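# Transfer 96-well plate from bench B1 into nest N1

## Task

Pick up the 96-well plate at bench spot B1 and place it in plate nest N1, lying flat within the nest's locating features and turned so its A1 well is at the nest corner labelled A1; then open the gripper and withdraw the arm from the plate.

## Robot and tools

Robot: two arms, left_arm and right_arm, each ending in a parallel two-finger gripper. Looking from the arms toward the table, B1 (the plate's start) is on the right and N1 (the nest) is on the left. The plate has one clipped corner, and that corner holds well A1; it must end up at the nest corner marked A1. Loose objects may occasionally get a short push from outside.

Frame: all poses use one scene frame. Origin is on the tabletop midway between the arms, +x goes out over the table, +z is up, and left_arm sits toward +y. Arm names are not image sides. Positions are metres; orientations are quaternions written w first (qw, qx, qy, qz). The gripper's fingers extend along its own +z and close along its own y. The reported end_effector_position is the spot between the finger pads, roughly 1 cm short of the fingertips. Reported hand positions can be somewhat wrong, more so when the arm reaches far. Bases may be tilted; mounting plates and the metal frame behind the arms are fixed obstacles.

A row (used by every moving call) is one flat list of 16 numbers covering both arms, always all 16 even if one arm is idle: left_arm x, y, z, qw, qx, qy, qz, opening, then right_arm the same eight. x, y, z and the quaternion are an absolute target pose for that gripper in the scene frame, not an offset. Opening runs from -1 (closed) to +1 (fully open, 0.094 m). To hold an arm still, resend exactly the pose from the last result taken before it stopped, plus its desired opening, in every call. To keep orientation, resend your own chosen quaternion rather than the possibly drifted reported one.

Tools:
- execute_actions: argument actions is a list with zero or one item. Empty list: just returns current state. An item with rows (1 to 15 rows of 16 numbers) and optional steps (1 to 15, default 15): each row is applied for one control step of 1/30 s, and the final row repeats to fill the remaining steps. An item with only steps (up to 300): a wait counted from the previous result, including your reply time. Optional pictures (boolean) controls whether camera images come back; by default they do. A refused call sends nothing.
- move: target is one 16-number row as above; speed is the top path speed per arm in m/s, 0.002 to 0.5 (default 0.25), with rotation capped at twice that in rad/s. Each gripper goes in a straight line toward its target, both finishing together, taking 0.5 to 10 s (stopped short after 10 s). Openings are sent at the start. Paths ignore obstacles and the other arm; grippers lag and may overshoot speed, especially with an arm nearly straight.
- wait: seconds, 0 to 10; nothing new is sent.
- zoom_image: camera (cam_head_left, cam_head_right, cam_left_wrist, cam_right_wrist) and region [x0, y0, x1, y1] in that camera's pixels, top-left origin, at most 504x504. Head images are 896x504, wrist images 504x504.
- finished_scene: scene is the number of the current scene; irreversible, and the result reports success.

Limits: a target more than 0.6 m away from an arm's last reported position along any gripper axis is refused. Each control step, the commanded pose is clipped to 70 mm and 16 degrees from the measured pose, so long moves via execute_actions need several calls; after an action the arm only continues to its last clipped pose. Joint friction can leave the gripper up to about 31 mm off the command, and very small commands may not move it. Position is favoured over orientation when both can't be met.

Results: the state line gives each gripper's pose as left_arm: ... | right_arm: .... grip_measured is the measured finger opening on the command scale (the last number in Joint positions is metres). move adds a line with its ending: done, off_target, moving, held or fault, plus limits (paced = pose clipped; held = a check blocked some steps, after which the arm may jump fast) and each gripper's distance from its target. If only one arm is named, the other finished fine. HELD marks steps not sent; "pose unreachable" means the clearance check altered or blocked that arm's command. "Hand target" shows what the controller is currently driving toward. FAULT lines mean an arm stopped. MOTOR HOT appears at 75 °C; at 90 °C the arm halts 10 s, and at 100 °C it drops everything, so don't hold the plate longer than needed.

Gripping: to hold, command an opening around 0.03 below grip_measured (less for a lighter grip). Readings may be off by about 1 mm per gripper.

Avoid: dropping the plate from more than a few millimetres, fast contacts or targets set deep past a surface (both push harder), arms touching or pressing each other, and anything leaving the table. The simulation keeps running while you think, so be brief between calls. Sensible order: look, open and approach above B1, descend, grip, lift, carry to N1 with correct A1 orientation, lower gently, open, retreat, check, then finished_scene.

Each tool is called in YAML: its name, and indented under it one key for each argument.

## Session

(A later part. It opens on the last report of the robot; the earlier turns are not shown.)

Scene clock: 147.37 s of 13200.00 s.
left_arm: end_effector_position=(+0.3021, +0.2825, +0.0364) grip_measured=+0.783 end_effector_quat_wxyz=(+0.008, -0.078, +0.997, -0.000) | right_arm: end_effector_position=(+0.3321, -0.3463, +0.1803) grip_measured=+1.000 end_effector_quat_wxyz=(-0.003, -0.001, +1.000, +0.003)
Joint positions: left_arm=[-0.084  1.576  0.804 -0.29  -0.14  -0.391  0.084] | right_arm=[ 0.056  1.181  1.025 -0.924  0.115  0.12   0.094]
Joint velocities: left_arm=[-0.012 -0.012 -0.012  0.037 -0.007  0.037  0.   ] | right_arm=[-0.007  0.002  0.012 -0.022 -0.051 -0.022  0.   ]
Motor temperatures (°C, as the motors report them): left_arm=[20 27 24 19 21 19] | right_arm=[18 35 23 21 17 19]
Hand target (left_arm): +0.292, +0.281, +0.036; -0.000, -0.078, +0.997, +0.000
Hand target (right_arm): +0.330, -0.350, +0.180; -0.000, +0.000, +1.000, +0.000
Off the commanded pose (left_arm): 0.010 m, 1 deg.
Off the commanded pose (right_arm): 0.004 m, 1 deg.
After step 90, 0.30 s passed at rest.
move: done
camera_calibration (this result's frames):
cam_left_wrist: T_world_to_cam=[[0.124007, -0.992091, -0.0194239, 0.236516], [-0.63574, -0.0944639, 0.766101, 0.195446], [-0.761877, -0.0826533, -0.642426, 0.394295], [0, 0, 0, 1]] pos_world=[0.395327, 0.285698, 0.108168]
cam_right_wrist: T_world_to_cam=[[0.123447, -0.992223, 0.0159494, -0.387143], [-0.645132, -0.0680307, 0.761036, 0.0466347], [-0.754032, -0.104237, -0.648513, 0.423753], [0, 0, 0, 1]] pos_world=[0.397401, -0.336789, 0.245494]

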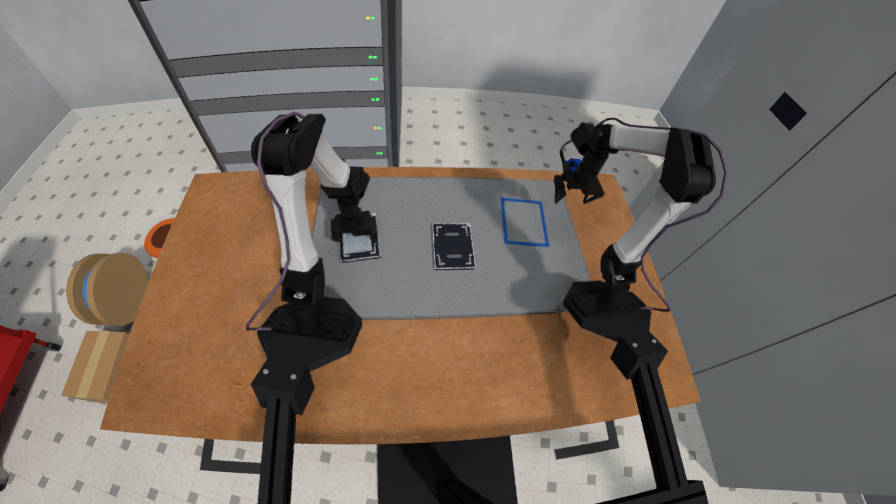

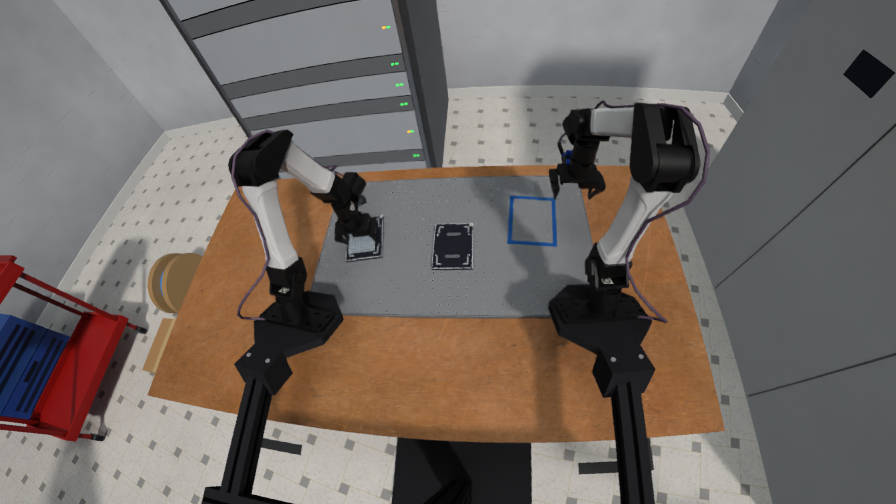

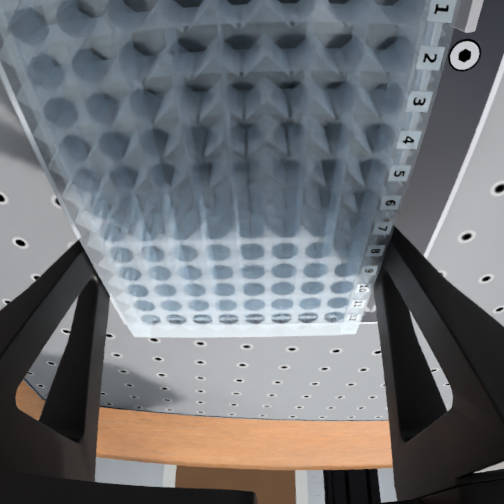

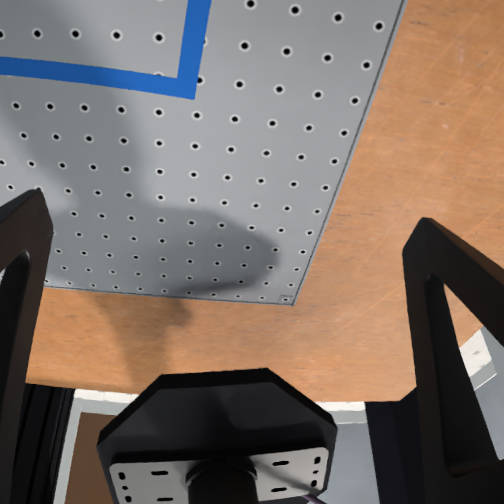

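move:
  target: [0.297,0.272,0.014,0,-0.078,0.997,0,0.7,0.33,-0.35,0.18,0,0,1,0,1]
  speed: 0.01

zoom_image:
  camera: "cam_head_left"
  region: [310, 190, 410, 280]

zoom_image:
  camera: "cam_head_right"
  region: [320, 190, 420, 280]

Scene clock: 153.80 s of 13200.00 s.
left_arm: end_effector_position=(+0.3017, +0.2821, +0.0342) grip_measured=+0.783 end_effector_quat_wxyz=(+0.012, -0.078, +0.997, +0.013) | right_arm: end_effector_position=(+0.3321, -0.3463, +0.1803) grip_measured=+1.000 end_effector_quat_wxyz=(-0.003, -0.001, +1.000, +0.003)
Joint positions: left_arm=[-0.101  1.588  0.804 -0.282 -0.176 -0.406  0.084] | right_arm=[ 0.056  1.181  1.025 -0.924  0.115  0.12   0.094]
Joint velocities: left_arm=[-0.012  0.002 -0.002  0.022  0.007  0.066 -0.001] | right_arm=[-0.002  0.002 -0.007  0.066 -0.022 -0.022  0.   ]
Motor temperatures (°C, as the motors report them): left_arm=[20 27 24 19 21 19] | right_arm=[18 35 23 21 17 19]
Hand target (left_arm): +0.295, +0.273, +0.016; -0.001, -0.078, +0.997, +0.001
Hand target (right_arm): +0.330, -0.350, +0.180; -0.000, +0.000, +1.000, +0.000
Off the commanded pose (left_arm): 0.023 m, 2 deg.
Off the commanded pose (right_arm): 0.004 m, 1 deg.
After step 90, 0.70 s passed at rest.
move: off_target (left_arm)
camera_calibration (this result's frames):
cam_left_wrist: T_world_to_cam=[[0.123803, -0.991256, -0.0456609, 0.23687], [-0.640114, -0.114939, 0.759633, 0.204231], [-0.758239, -0.0648166, -0.648747, 0.386628], [0, 0, 0, 1]] pos_world=[0.394563, 0.283333, 0.106499]
cam_right_wrist: T_world_to_cam=[[0.123447, -0.992223, 0.0159494, -0.387143], [-0.645132, -0.0680307, 0.761036, 0.0466347], [-0.754032, -0.104237, -0.648513, 0.423753], [0, 0, 0, 1]] pos_world=[0.397401, -0.336789, 0.245494]

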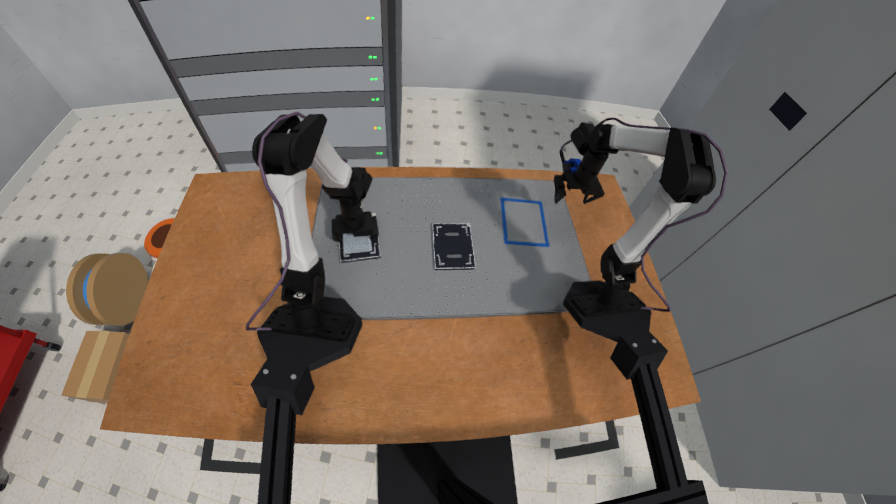

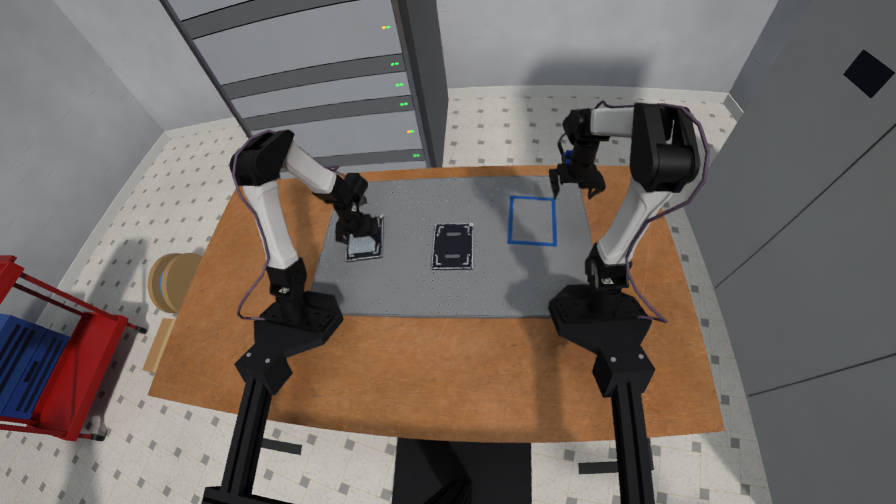

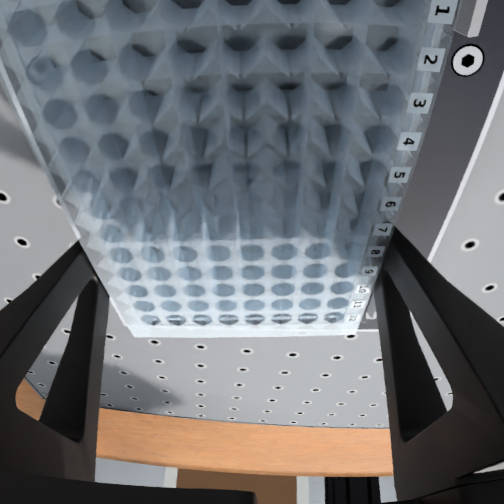

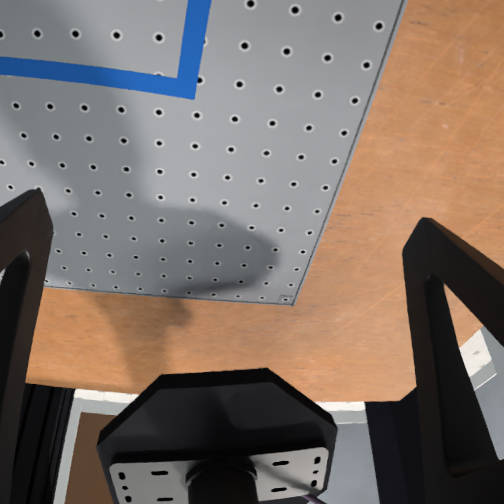

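Region (310, 190, 410, 280) of cam_head_left's 896x504 image, scaled by 5.040, with more detail than that image has; it fills the top 454 rows of this view, and the rest is white.

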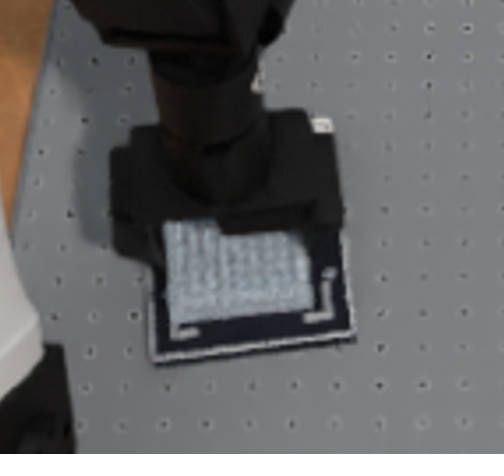

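Region (320, 190, 420, 280) of cam_head_right's 896x504 image, scaled by 5.040, with more detail than that image has; it fills the top 454 rows of this view, and the rest is white.

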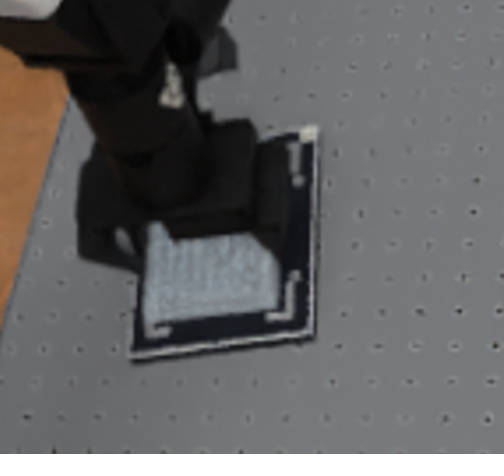

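move:
  target: [0.297,0.262,0.046,0,-0.078,0.997,0,0.7,0.33,-0.35,0.18,0,0,1,0,1]
  speed: 0.015

zoom_image:
  camera: "cam_head_left"
  region: [310, 190, 410, 280]

Scene clock: 159.27 s of 13200.00 s.
left_arm: end_effector_position=(+0.2973, +0.2741, +0.0386) grip_measured=+0.783 end_effector_quat_wxyz=(+0.007, -0.082, +0.996, +0.020) | right_arm: end_effector_position=(+0.3321, -0.3463, +0.1803) grip_measured=+1.000 end_effector_quat_wxyz=(-0.003, -0.001, +1.000, +0.003)
Joint positions: left_arm=[-0.141  1.582  0.814 -0.319 -0.204 -0.452  0.084] | right_arm=[ 0.056  1.181  1.025 -0.924  0.115  0.12   0.094]
Joint velocities: left_arm=[ 0.007  0.002 -0.032  0.066  0.022 -0.051  0.001] | right_arm=[-0.022  0.002  0.002  0.037 -0.007 -0.051  0.   ]
Motor temperatures (°C, as the motors report them): left_arm=[20 26 24 20 21 19] | right_arm=[18 35 23 21 17 19]
Hand target (left_arm): +0.297, +0.262, +0.046; +0.000, -0.078, +0.997, +0.001
Hand target (right_arm): +0.330, -0.350, +0.180; -0.000, +0.000, +1.000, +0.000
Off the commanded pose (left_arm): 0.014 m, 2 deg.
Off the commanded pose (right_arm): 0.004 m, 1 deg.
After step 90, 0.67 s passed at rest.
move: off_target (left_arm)
camera_calibration (this result's frames):
cam_left_wrist: T_world_to_cam=[[0.131514, -0.989517, -0.0596745, 0.227429], [-0.630371, -0.129936, 0.765342, 0.198103], [-0.765072, -0.0630364, -0.640851, 0.386918], [0, 0, 0, 1]] pos_world=[0.390988, 0.275175, 0.109912]
cam_right_wrist: T_world_to_cam=[[0.123447, -0.992223, 0.0159494, -0.387143], [-0.645132, -0.0680307, 0.761036, 0.0466347], [-0.754032, -0.104237, -0.648513, 0.423753], [0, 0, 0, 1]] pos_world=[0.397401, -0.336789, 0.245494]

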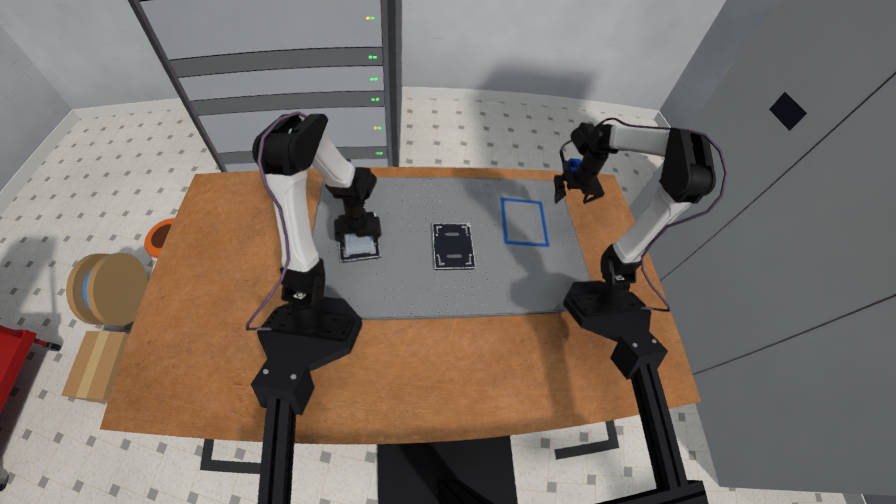

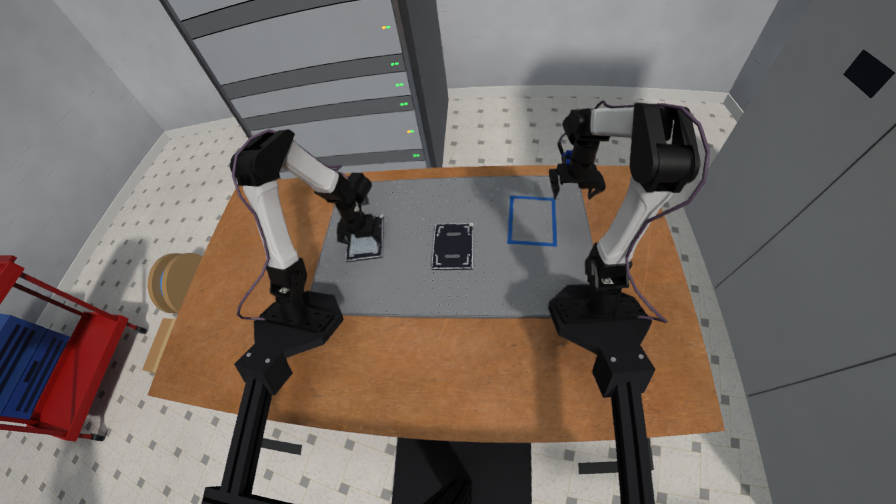

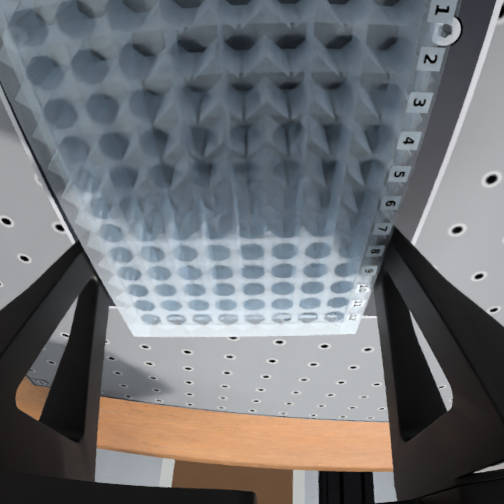

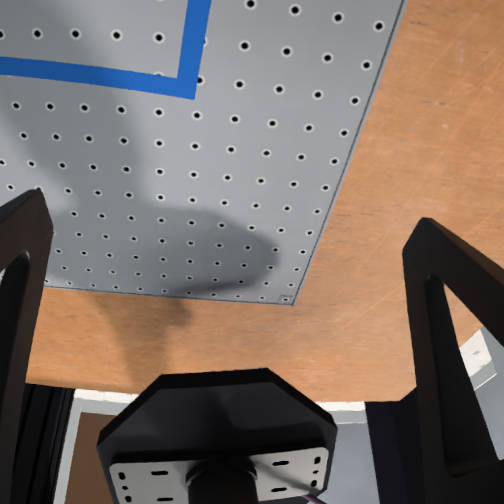

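Region (310, 190, 410, 280) of cam_head_left's 896x504 image, scaled by 5.040, with more detail than that image has; it fills the top 454 rows of this view, and the rest is white.

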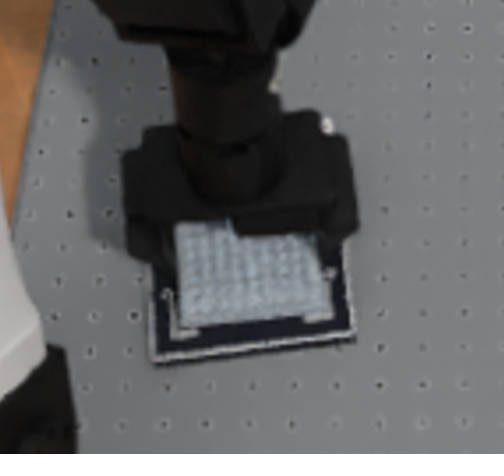

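move:
  target: [0.312,0.284,0.04,0,-0.078,0.997,0,0.7,0.33,-0.35,0.18,0,0,1,0,1]
  speed: 0.015

zoom_image:
  camera: "cam_head_left"
  region: [310, 190, 410, 280]

Scene clock: 163.90 s of 13200.00 s.
left_arm: end_effector_position=(+0.3099, +0.2828, +0.0401) grip_measured=+0.783 end_effector_quat_wxyz=(+0.005, -0.080, +0.997, +0.001) | right_arm: end_effector_position=(+0.3321, -0.3463, +0.1803) grip_measured=+1.000 end_effector_quat_wxyz=(-0.003, -0.001, +1.000, +0.003)
Joint positions: left_arm=[-0.078  1.582  0.845 -0.33  -0.138 -0.389  0.084] | right_arm=[ 0.056  1.181  1.025 -0.924  0.115  0.12   0.094]
Joint velocities: left_arm=[-0.022  0.002  0.007  0.007  0.081  0.007 -0.   ] | right_arm=[-0.022  0.007  0.022 -0.051 -0.022 -0.022  0.   ]
Motor temperatures (°C, as the motors report them): left_arm=[20 27 24 19 21 19] | right_arm=[18 35 23 21 17 19]
Hand target (left_arm): +0.312, +0.284, +0.040; +0.000, -0.078, +0.997, -0.000
Hand target (right_arm): +0.330, -0.350, +0.180; -0.000, +0.000, +1.000, +0.000
Off the commanded pose (left_arm): 0.002 m, 1 deg.
Off the commanded pose (right_arm): 0.004 m, 1 deg.
move: done
camera_calibration (this result's frames):
cam_left_wrist: T_world_to_cam=[[0.126328, -0.991745, -0.0219733, 0.235196], [-0.631476, -0.0974804, 0.769244, 0.197042], [-0.765036, -0.0833012, -0.638578, 0.403692], [0, 0, 0, 1]] pos_world=[0.403554, 0.28609, 0.111383]
cam_right_wrist: T_world_to_cam=[[0.123447, -0.992223, 0.0159494, -0.387143], [-0.645132, -0.0680307, 0.761036, 0.0466347], [-0.754032, -0.104237, -0.648513, 0.423753], [0, 0, 0, 1]] pos_world=[0.397401, -0.336789, 0.245494]

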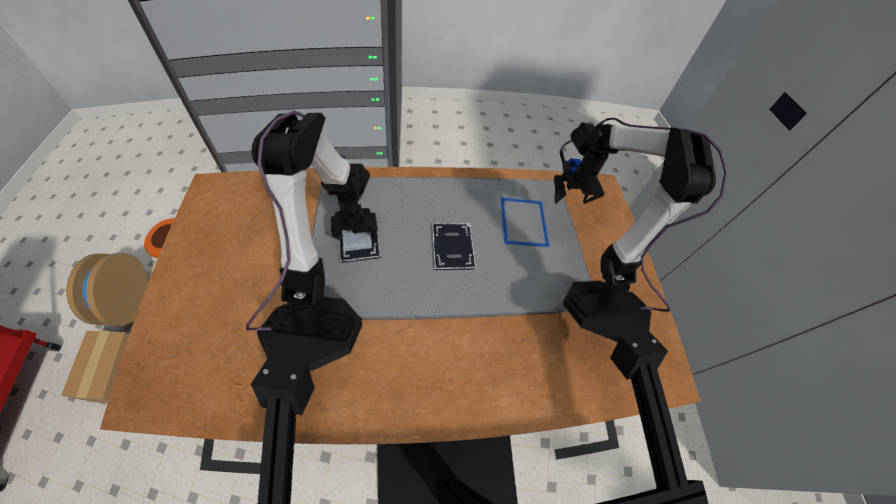

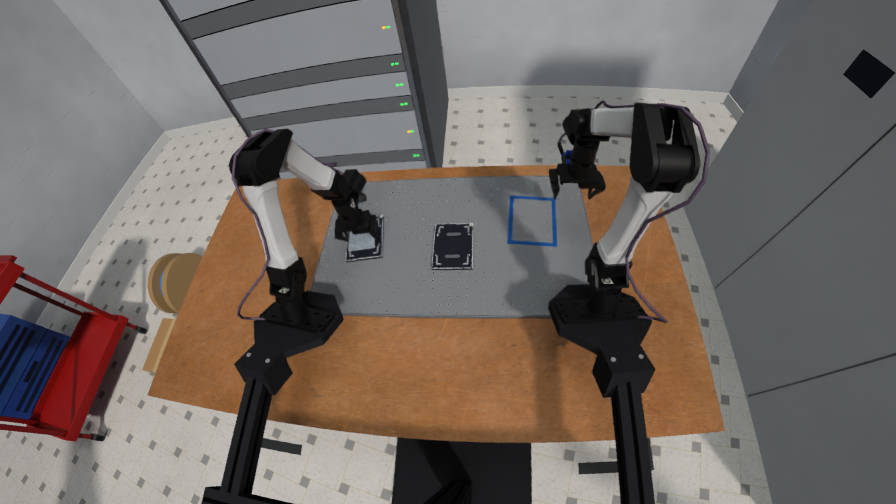

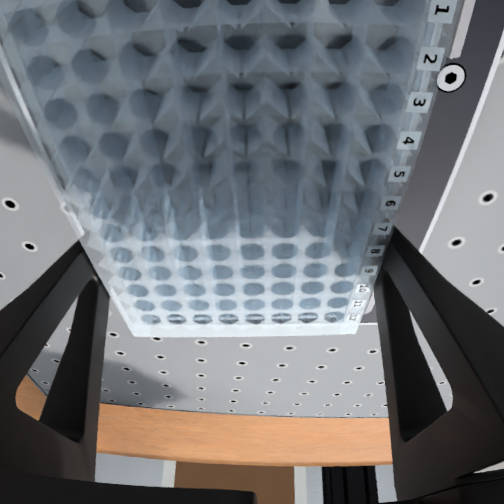

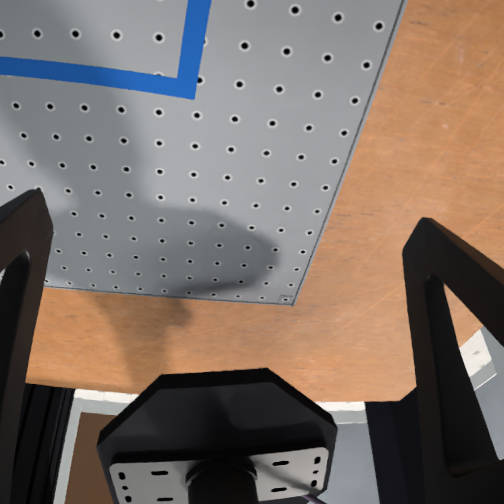

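Region (310, 190, 410, 280) of cam_head_left's 896x504 image, scaled by 5.040, with more detail than that image has; it fills the top 454 rows of this view, and the rest is white.

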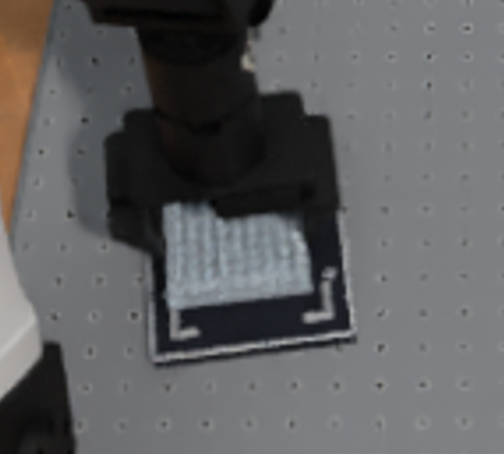

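move:
  target: [0.286,0.26,0.046,0,-0.078,0.997,0,0.7,0.33,-0.35,0.18,0,0,1,0,1]
  speed: 0.02

move:
  target: [0.305,0.279,0.042,0,-0.078,0.997,0,0.7,0.33,-0.35,0.18,0,0,1,0,1]
  speed: 0.015

zoom_image:
  camera: "cam_head_left"
  region: [310, 190, 410, 280]

Scene clock: 170.03 s of 13200.00 s.
left_arm: end_effector_position=(+0.2901, +0.2600, +0.0436) grip_measured=+0.783 end_effector_quat_wxyz=(-0.001, -0.077, +0.997, -0.002) | right_arm: end_effector_position=(+0.3321, -0.3463, +0.1803) grip_measured=+1.000 end_effector_quat_wxyz=(-0.003, -0.001, +1.000, +0.003)
Joint positions: left_arm=[-0.172  1.562  0.803 -0.332 -0.172 -0.47   0.084] | right_arm=[ 0.056  1.181  1.025 -0.924  0.115  0.12   0.094]
Joint velocities: left_arm=[ 0.002  0.012 -0.002  0.007 -0.022 -0.037 -0.   ] | right_arm=[-0.007  0.007  0.007 -0.081  0.022  0.007  0.   ]
Motor temperatures (°C, as the motors report them): left_arm=[20 27 24 19 21 19] | right_arm=[18 35 23 21 17 19]
Hand target (left_arm): +0.286, +0.260, +0.046; -0.000, -0.078, +0.997, +0.001
Hand target (right_arm): +0.330, -0.350, +0.180; -0.000, +0.000, +1.000, +0.000
Off the commanded pose (left_arm): 0.005 m, 0 deg.
Off the commanded pose (right_arm): 0.004 m, 1 deg.
After step 90, 1.27 s passed at rest.
move: done
camera_calibration (this result's frames):
cam_left_wrist: T_world_to_cam=[[0.121509, -0.992449, -0.0167253, 0.216545], [-0.621859, -0.089248, 0.778027, 0.17434], [-0.773645, -0.0841364, -0.628008, 0.391062], [0, 0, 0, 1]] pos_world=[0.384646, 0.263372, 0.113571]
cam_right_wrist: T_world_to_cam=[[0.123447, -0.992223, 0.0159494, -0.387143], [-0.645132, -0.0680307, 0.761036, 0.0466347], [-0.754032, -0.104237, -0.648513, 0.423753], [0, 0, 0, 1]] pos_world=[0.397401, -0.336789, 0.245494]

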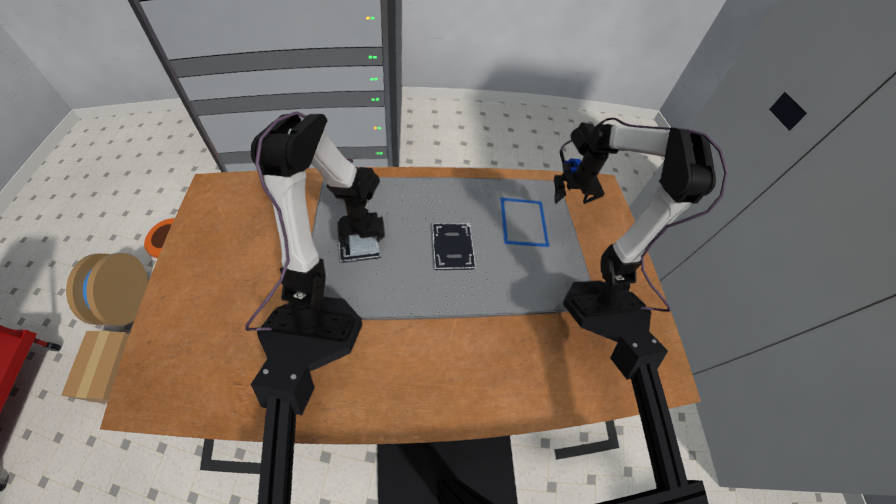

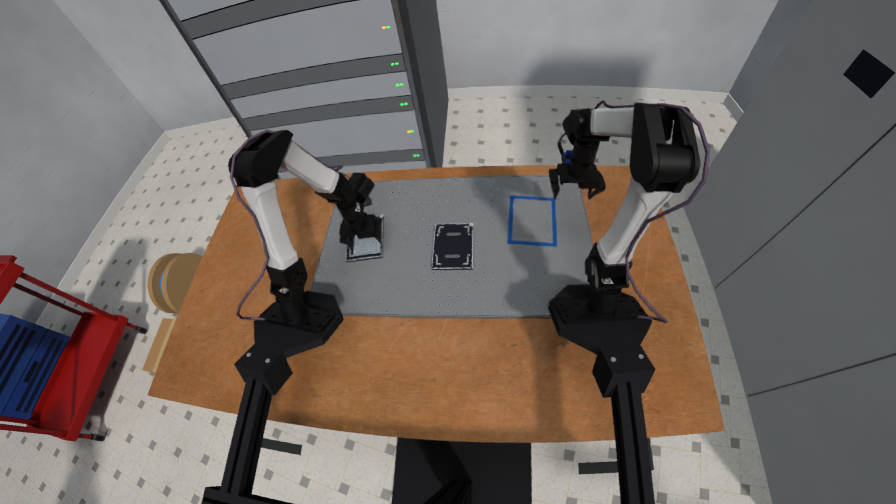

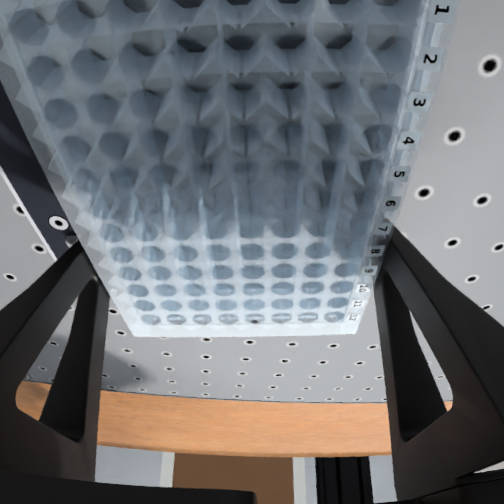

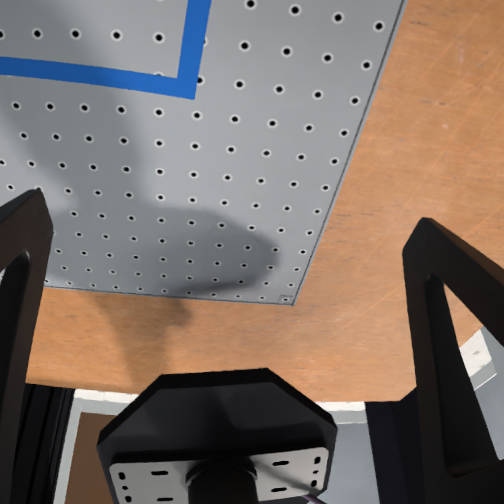

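Scene clock: 171.87 s of 13200.00 s.
left_arm: end_effector_position=(+0.3016, +0.2782, +0.0428) grip_measured=+0.783 end_effector_quat_wxyz=(+0.003, -0.079, +0.997, +0.001) | right_arm: end_effector_position=(+0.3321, -0.3463, +0.1803) grip_measured=+1.000 end_effector_quat_wxyz=(-0.003, -0.001, +1.000, +0.003)
Joint positions: left_arm=[-0.102  1.562  0.82  -0.332 -0.148 -0.41   0.084] | right_arm=[ 0.056  1.181  1.025 -0.924  0.115  0.12   0.094]
Joint velocities: left_arm=[ 0.007  0.002 -0.002  0.022  0.066  0.007 -0.   ] | right_arm=[-0.012  0.002 -0.017 -0.037 -0.022 -0.007  0.   ]
Motor temperatures (°C, as the motors report them): left_arm=[20 27 24 19 21 19] | right_arm=[18 35 23 21 17 19]
Hand target (left_arm): +0.305, +0.279, +0.042; +0.000, -0.078, +0.997, -0.000
Hand target (right_arm): +0.330, -0.350, +0.180; -0.000, +0.000, +1.000, +0.000
Off the commanded pose (left_arm): 0.004 m, 0 deg.
Off the commanded pose (right_arm): 0.004 m, 1 deg.
move: done
camera_calibration (this result's frames):
cam_left_wrist: T_world_to_cam=[[0.125269, -0.991867, -0.0225308, 0.232171], [-0.628223, -0.0968782, 0.771978, 0.187972], [-0.767882, -0.0825506, -0.63525, 0.399176], [0, 0, 0, 1]] pos_world=[0.395525, 0.281445, 0.113697]
cam_right_wrist: T_world_to_cam=[[0.123447, -0.992223, 0.0159494, -0.387143], [-0.645132, -0.0680307, 0.761036, 0.0466347], [-0.754032, -0.104237, -0.648513, 0.423753], [0, 0, 0, 1]] pos_world=[0.397401, -0.336789, 0.245494]

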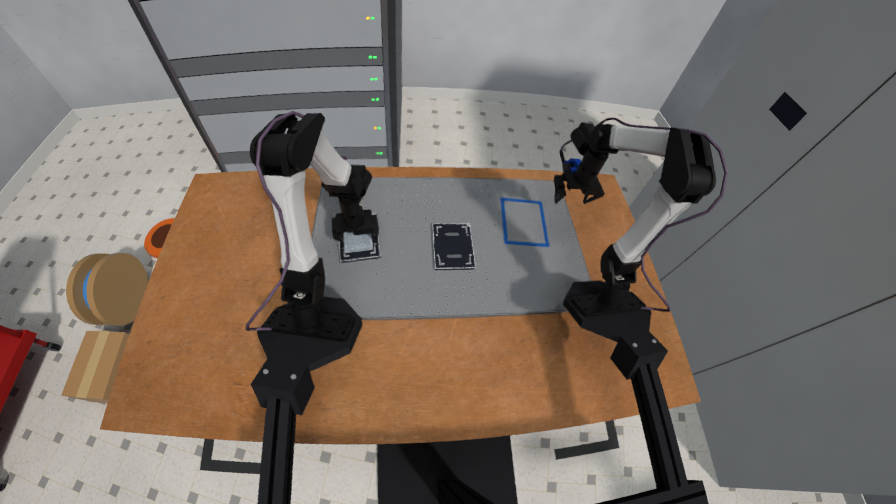

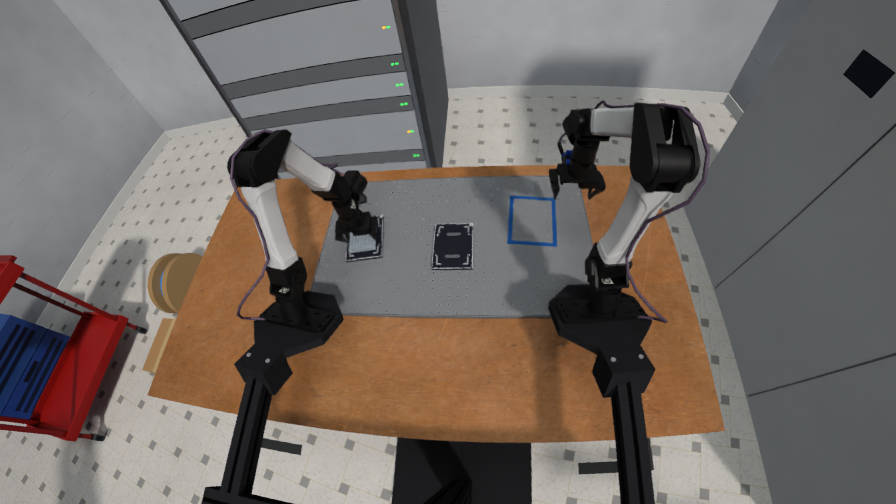

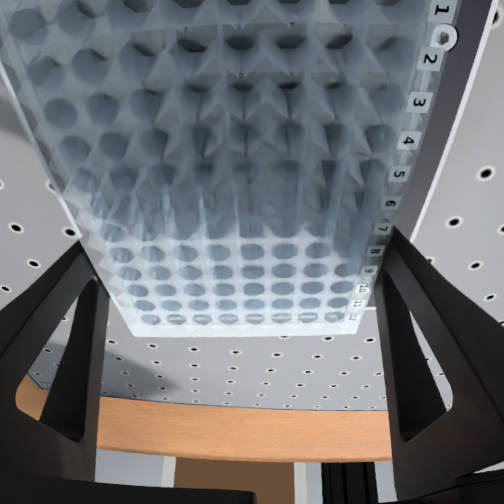

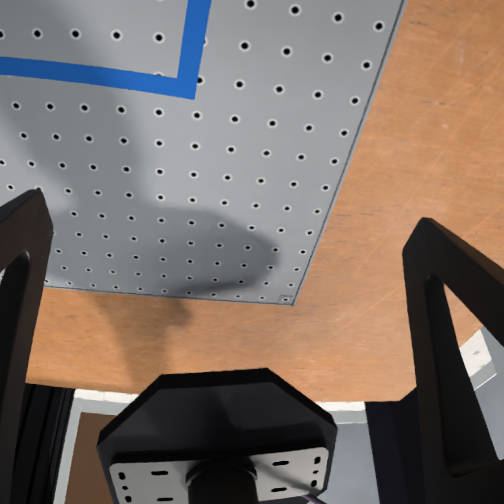

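Region (310, 190, 410, 280) of cam_head_left's 896x504 image, scaled by 5.040, with more detail than that image has; it fills the top 454 rows of this view, and the rest is white.

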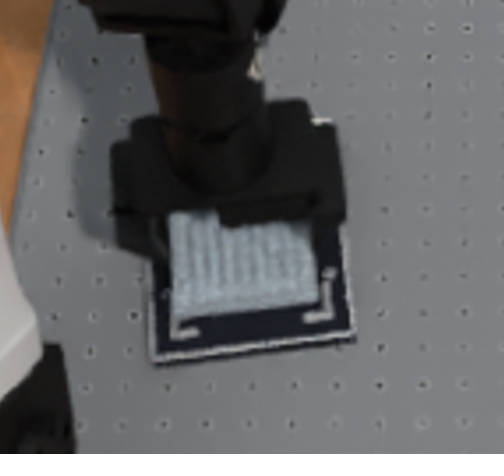

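Lower straight down; lowering tends to drift +x.

move:
  target: [0.303,0.279,0.02,0,-0.078,0.997,0,0.7,0.33,-0.35,0.18,0,0,1,0,1]
  speed: 0.01

zoom_image:
  camera: "cam_head_left"
  region: [310, 190, 410, 280]

Scene clock: 176.43 s of 13200.00 s.
left_arm: end_effector_position=(+0.2996, +0.2772, +0.0330) grip_measured=+0.782 end_effector_quat_wxyz=(-0.003, -0.076, +0.997, -0.003) | right_arm: end_effector_position=(+0.3321, -0.3463, +0.1803) grip_measured=+1.000 end_effector_quat_wxyz=(-0.003, -0.001, +1.000, +0.003)
Joint positions: left_arm=[-0.095  1.599  0.82  -0.305 -0.133 -0.399  0.084] | right_arm=[ 0.056  1.181  1.025 -0.924  0.115  0.12   0.094]
Joint velocities: left_arm=[ 0.012  0.002  0.002 -0.095  0.022  0.007 -0.001] | right_arm=[ 0.007 -0.017 -0.022 -0.037  0.037 -0.037  0.   ]
Motor temperatures (°C, as the motors report them): left_arm=[20 27 24 19 21 19] | right_arm=[18 35 23 21 17 19]
Hand target (left_arm): +0.302, +0.279, +0.021; -0.000, -0.078, +0.997, -0.000
Hand target (right_arm): +0.330, -0.350, +0.180; -0.000, +0.000, +1.000, +0.000
Off the commanded pose (left_arm): 0.014 m, 1 deg.
Off the commanded pose (right_arm): 0.004 m, 1 deg.
move: off_target (left_arm)
camera_calibration (this result's frames):
cam_left_wrist: T_world_to_cam=[[0.119086, -0.992766, -0.0152903, 0.233057], [-0.619094, -0.0862848, 0.780562, 0.188211], [-0.776235, -0.0834881, -0.624891, 0.393713], [0, 0, 0, 1]] pos_world=[0.39438, 0.280481, 0.10268]
cam_right_wrist: T_world_to_cam=[[0.123447, -0.992223, 0.0159494, -0.387143], [-0.645132, -0.0680307, 0.761036, 0.0466347], [-0.754032, -0.104237, -0.648513, 0.423753], [0, 0, 0, 1]] pos_world=[0.397401, -0.336789, 0.245494]

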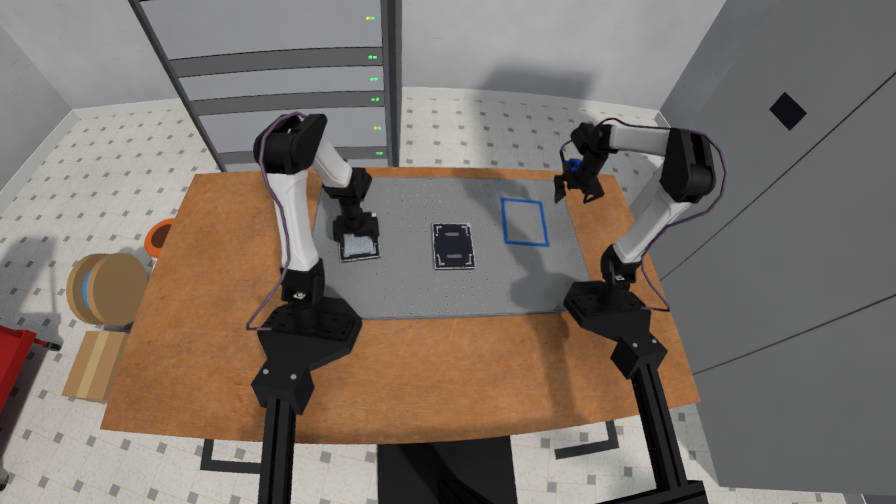

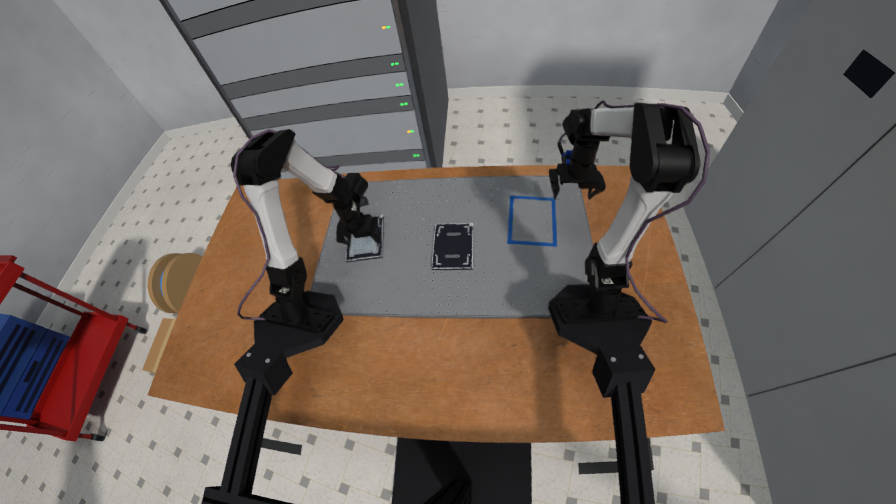

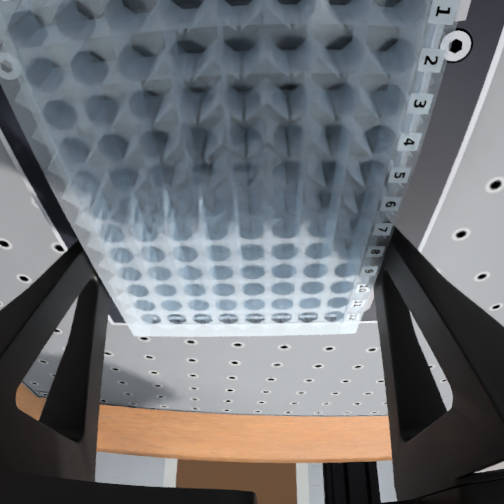

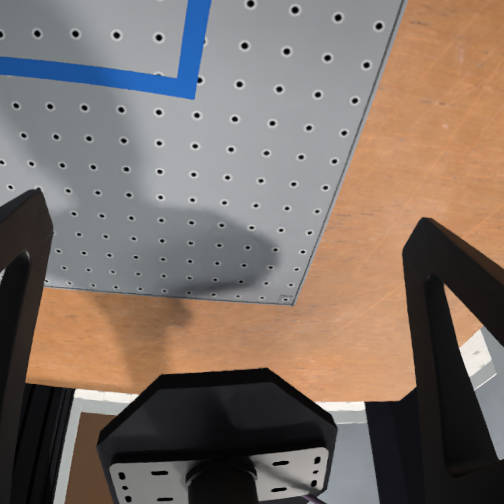

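Region (310, 190, 410, 280) of cam_head_left's 896x504 image, scaled by 5.040, with more detail than that image has; it fills the top 454 rows of this view, and the rest is white.

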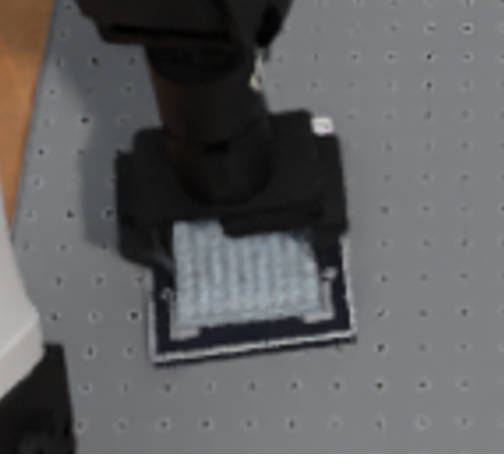

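move:
  target: [0.307,0.2795,0.028,0,-0.078,0.997,0,0.7,0.33,-0.35,0.18,0,0,1,0,1]
  speed: 0.006

zoom_image:
  camera: "cam_head_left"
  region: [310, 190, 410, 280]

Scene clock: 180.07 s of 13200.00 s.
left_arm: end_effector_position=(+0.2995, +0.2772, +0.0331) grip_measured=+0.782 end_effector_quat_wxyz=(-0.003, -0.076, +0.997, -0.003) | right_arm: end_effector_position=(+0.3321, -0.3463, +0.1803) grip_measured=+1.000 end_effector_quat_wxyz=(-0.003, -0.001, +1.000, +0.003)
Joint positions: left_arm=[-0.095  1.599  0.82  -0.305 -0.133 -0.399  0.084] | right_arm=[ 0.056  1.181  1.025 -0.924  0.115  0.12   0.094]
Joint velocities: left_arm=[ 0.007  0.007  0.002 -0.022 -0.022 -0.007  0.   ] | right_arm=[-0.017  0.002 -0.022 -0.037  0.007 -0.095  0.   ]
Motor temperatures (°C, as the motors report them): left_arm=[20 26 24 19 21 19] | right_arm=[18 35 23 21 17 19]
Hand target (left_arm): +0.307, +0.280, +0.028; -0.000, -0.078, +0.997, -0.000
Hand target (right_arm): +0.330, -0.350, +0.180; -0.000, +0.000, +1.000, +0.000
Off the commanded pose (left_arm): 0.009 m, 1 deg.
Off the commanded pose (right_arm): 0.004 m, 1 deg.
move: done
camera_calibration (this result's frames):
cam_left_wrist: T_world_to_cam=[[0.119087, -0.992772, -0.0149342, 0.233001], [-0.619021, -0.0859971, 0.780652, 0.188014], [-0.776293, -0.0837206, -0.624787, 0.393835], [0, 0, 0, 1]] pos_world=[0.394369, 0.280458, 0.102769]
cam_right_wrist: T_world_to_cam=[[0.123447, -0.992223, 0.0159494, -0.387143], [-0.645132, -0.0680307, 0.761036, 0.0466347], [-0.754032, -0.104237, -0.648513, 0.423753], [0, 0, 0, 1]] pos_world=[0.397401, -0.336789, 0.245494]

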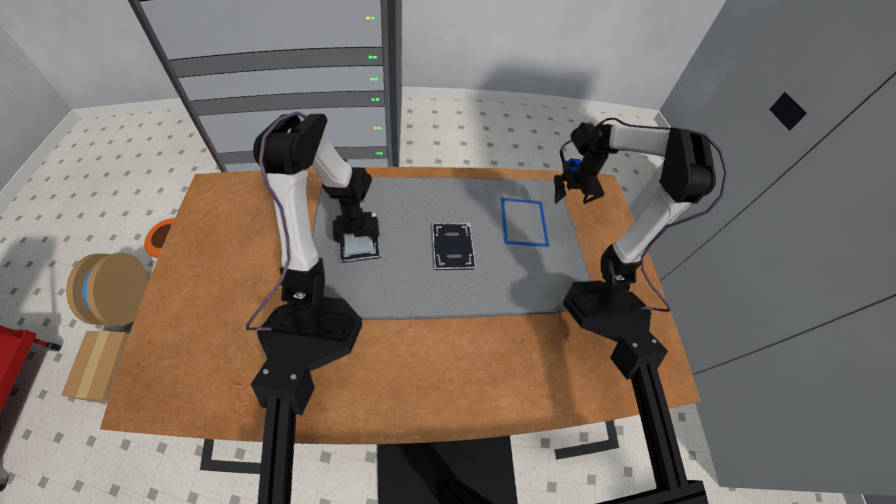

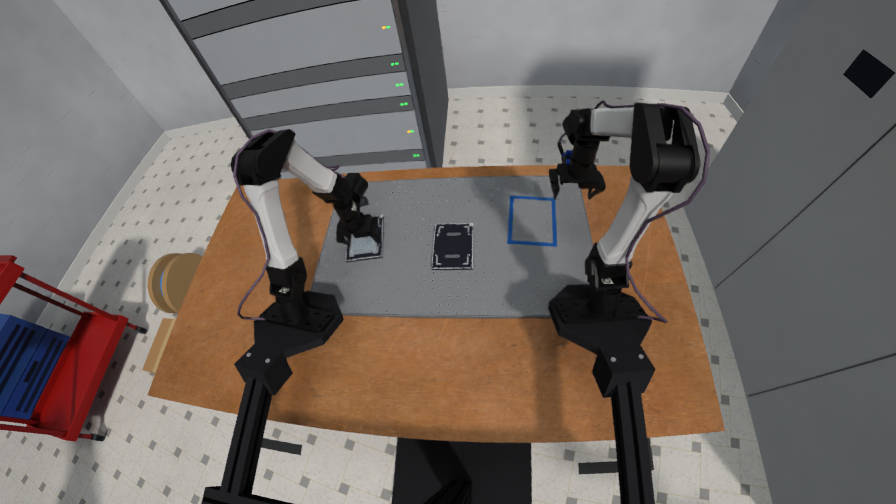

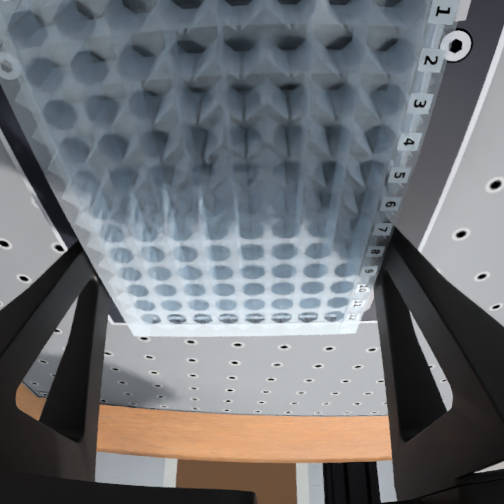

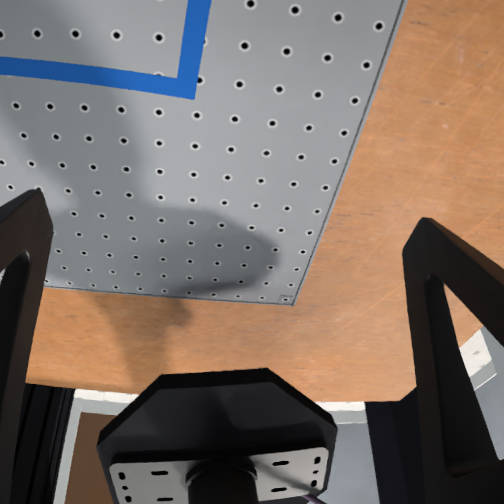

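Region (310, 190, 410, 280) of cam_head_left's 896x504 image, scaled by 5.040, with more detail than that image has; it fills the top 454 rows of this view, and the rest is white.

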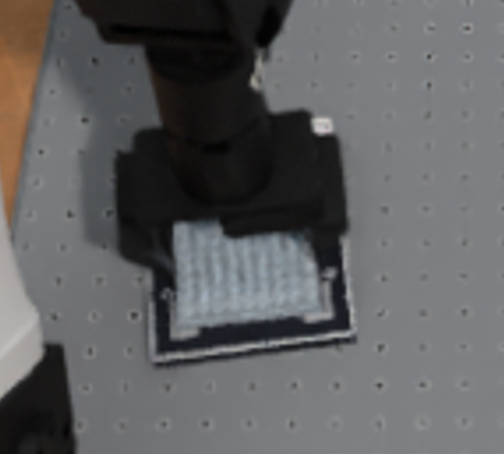

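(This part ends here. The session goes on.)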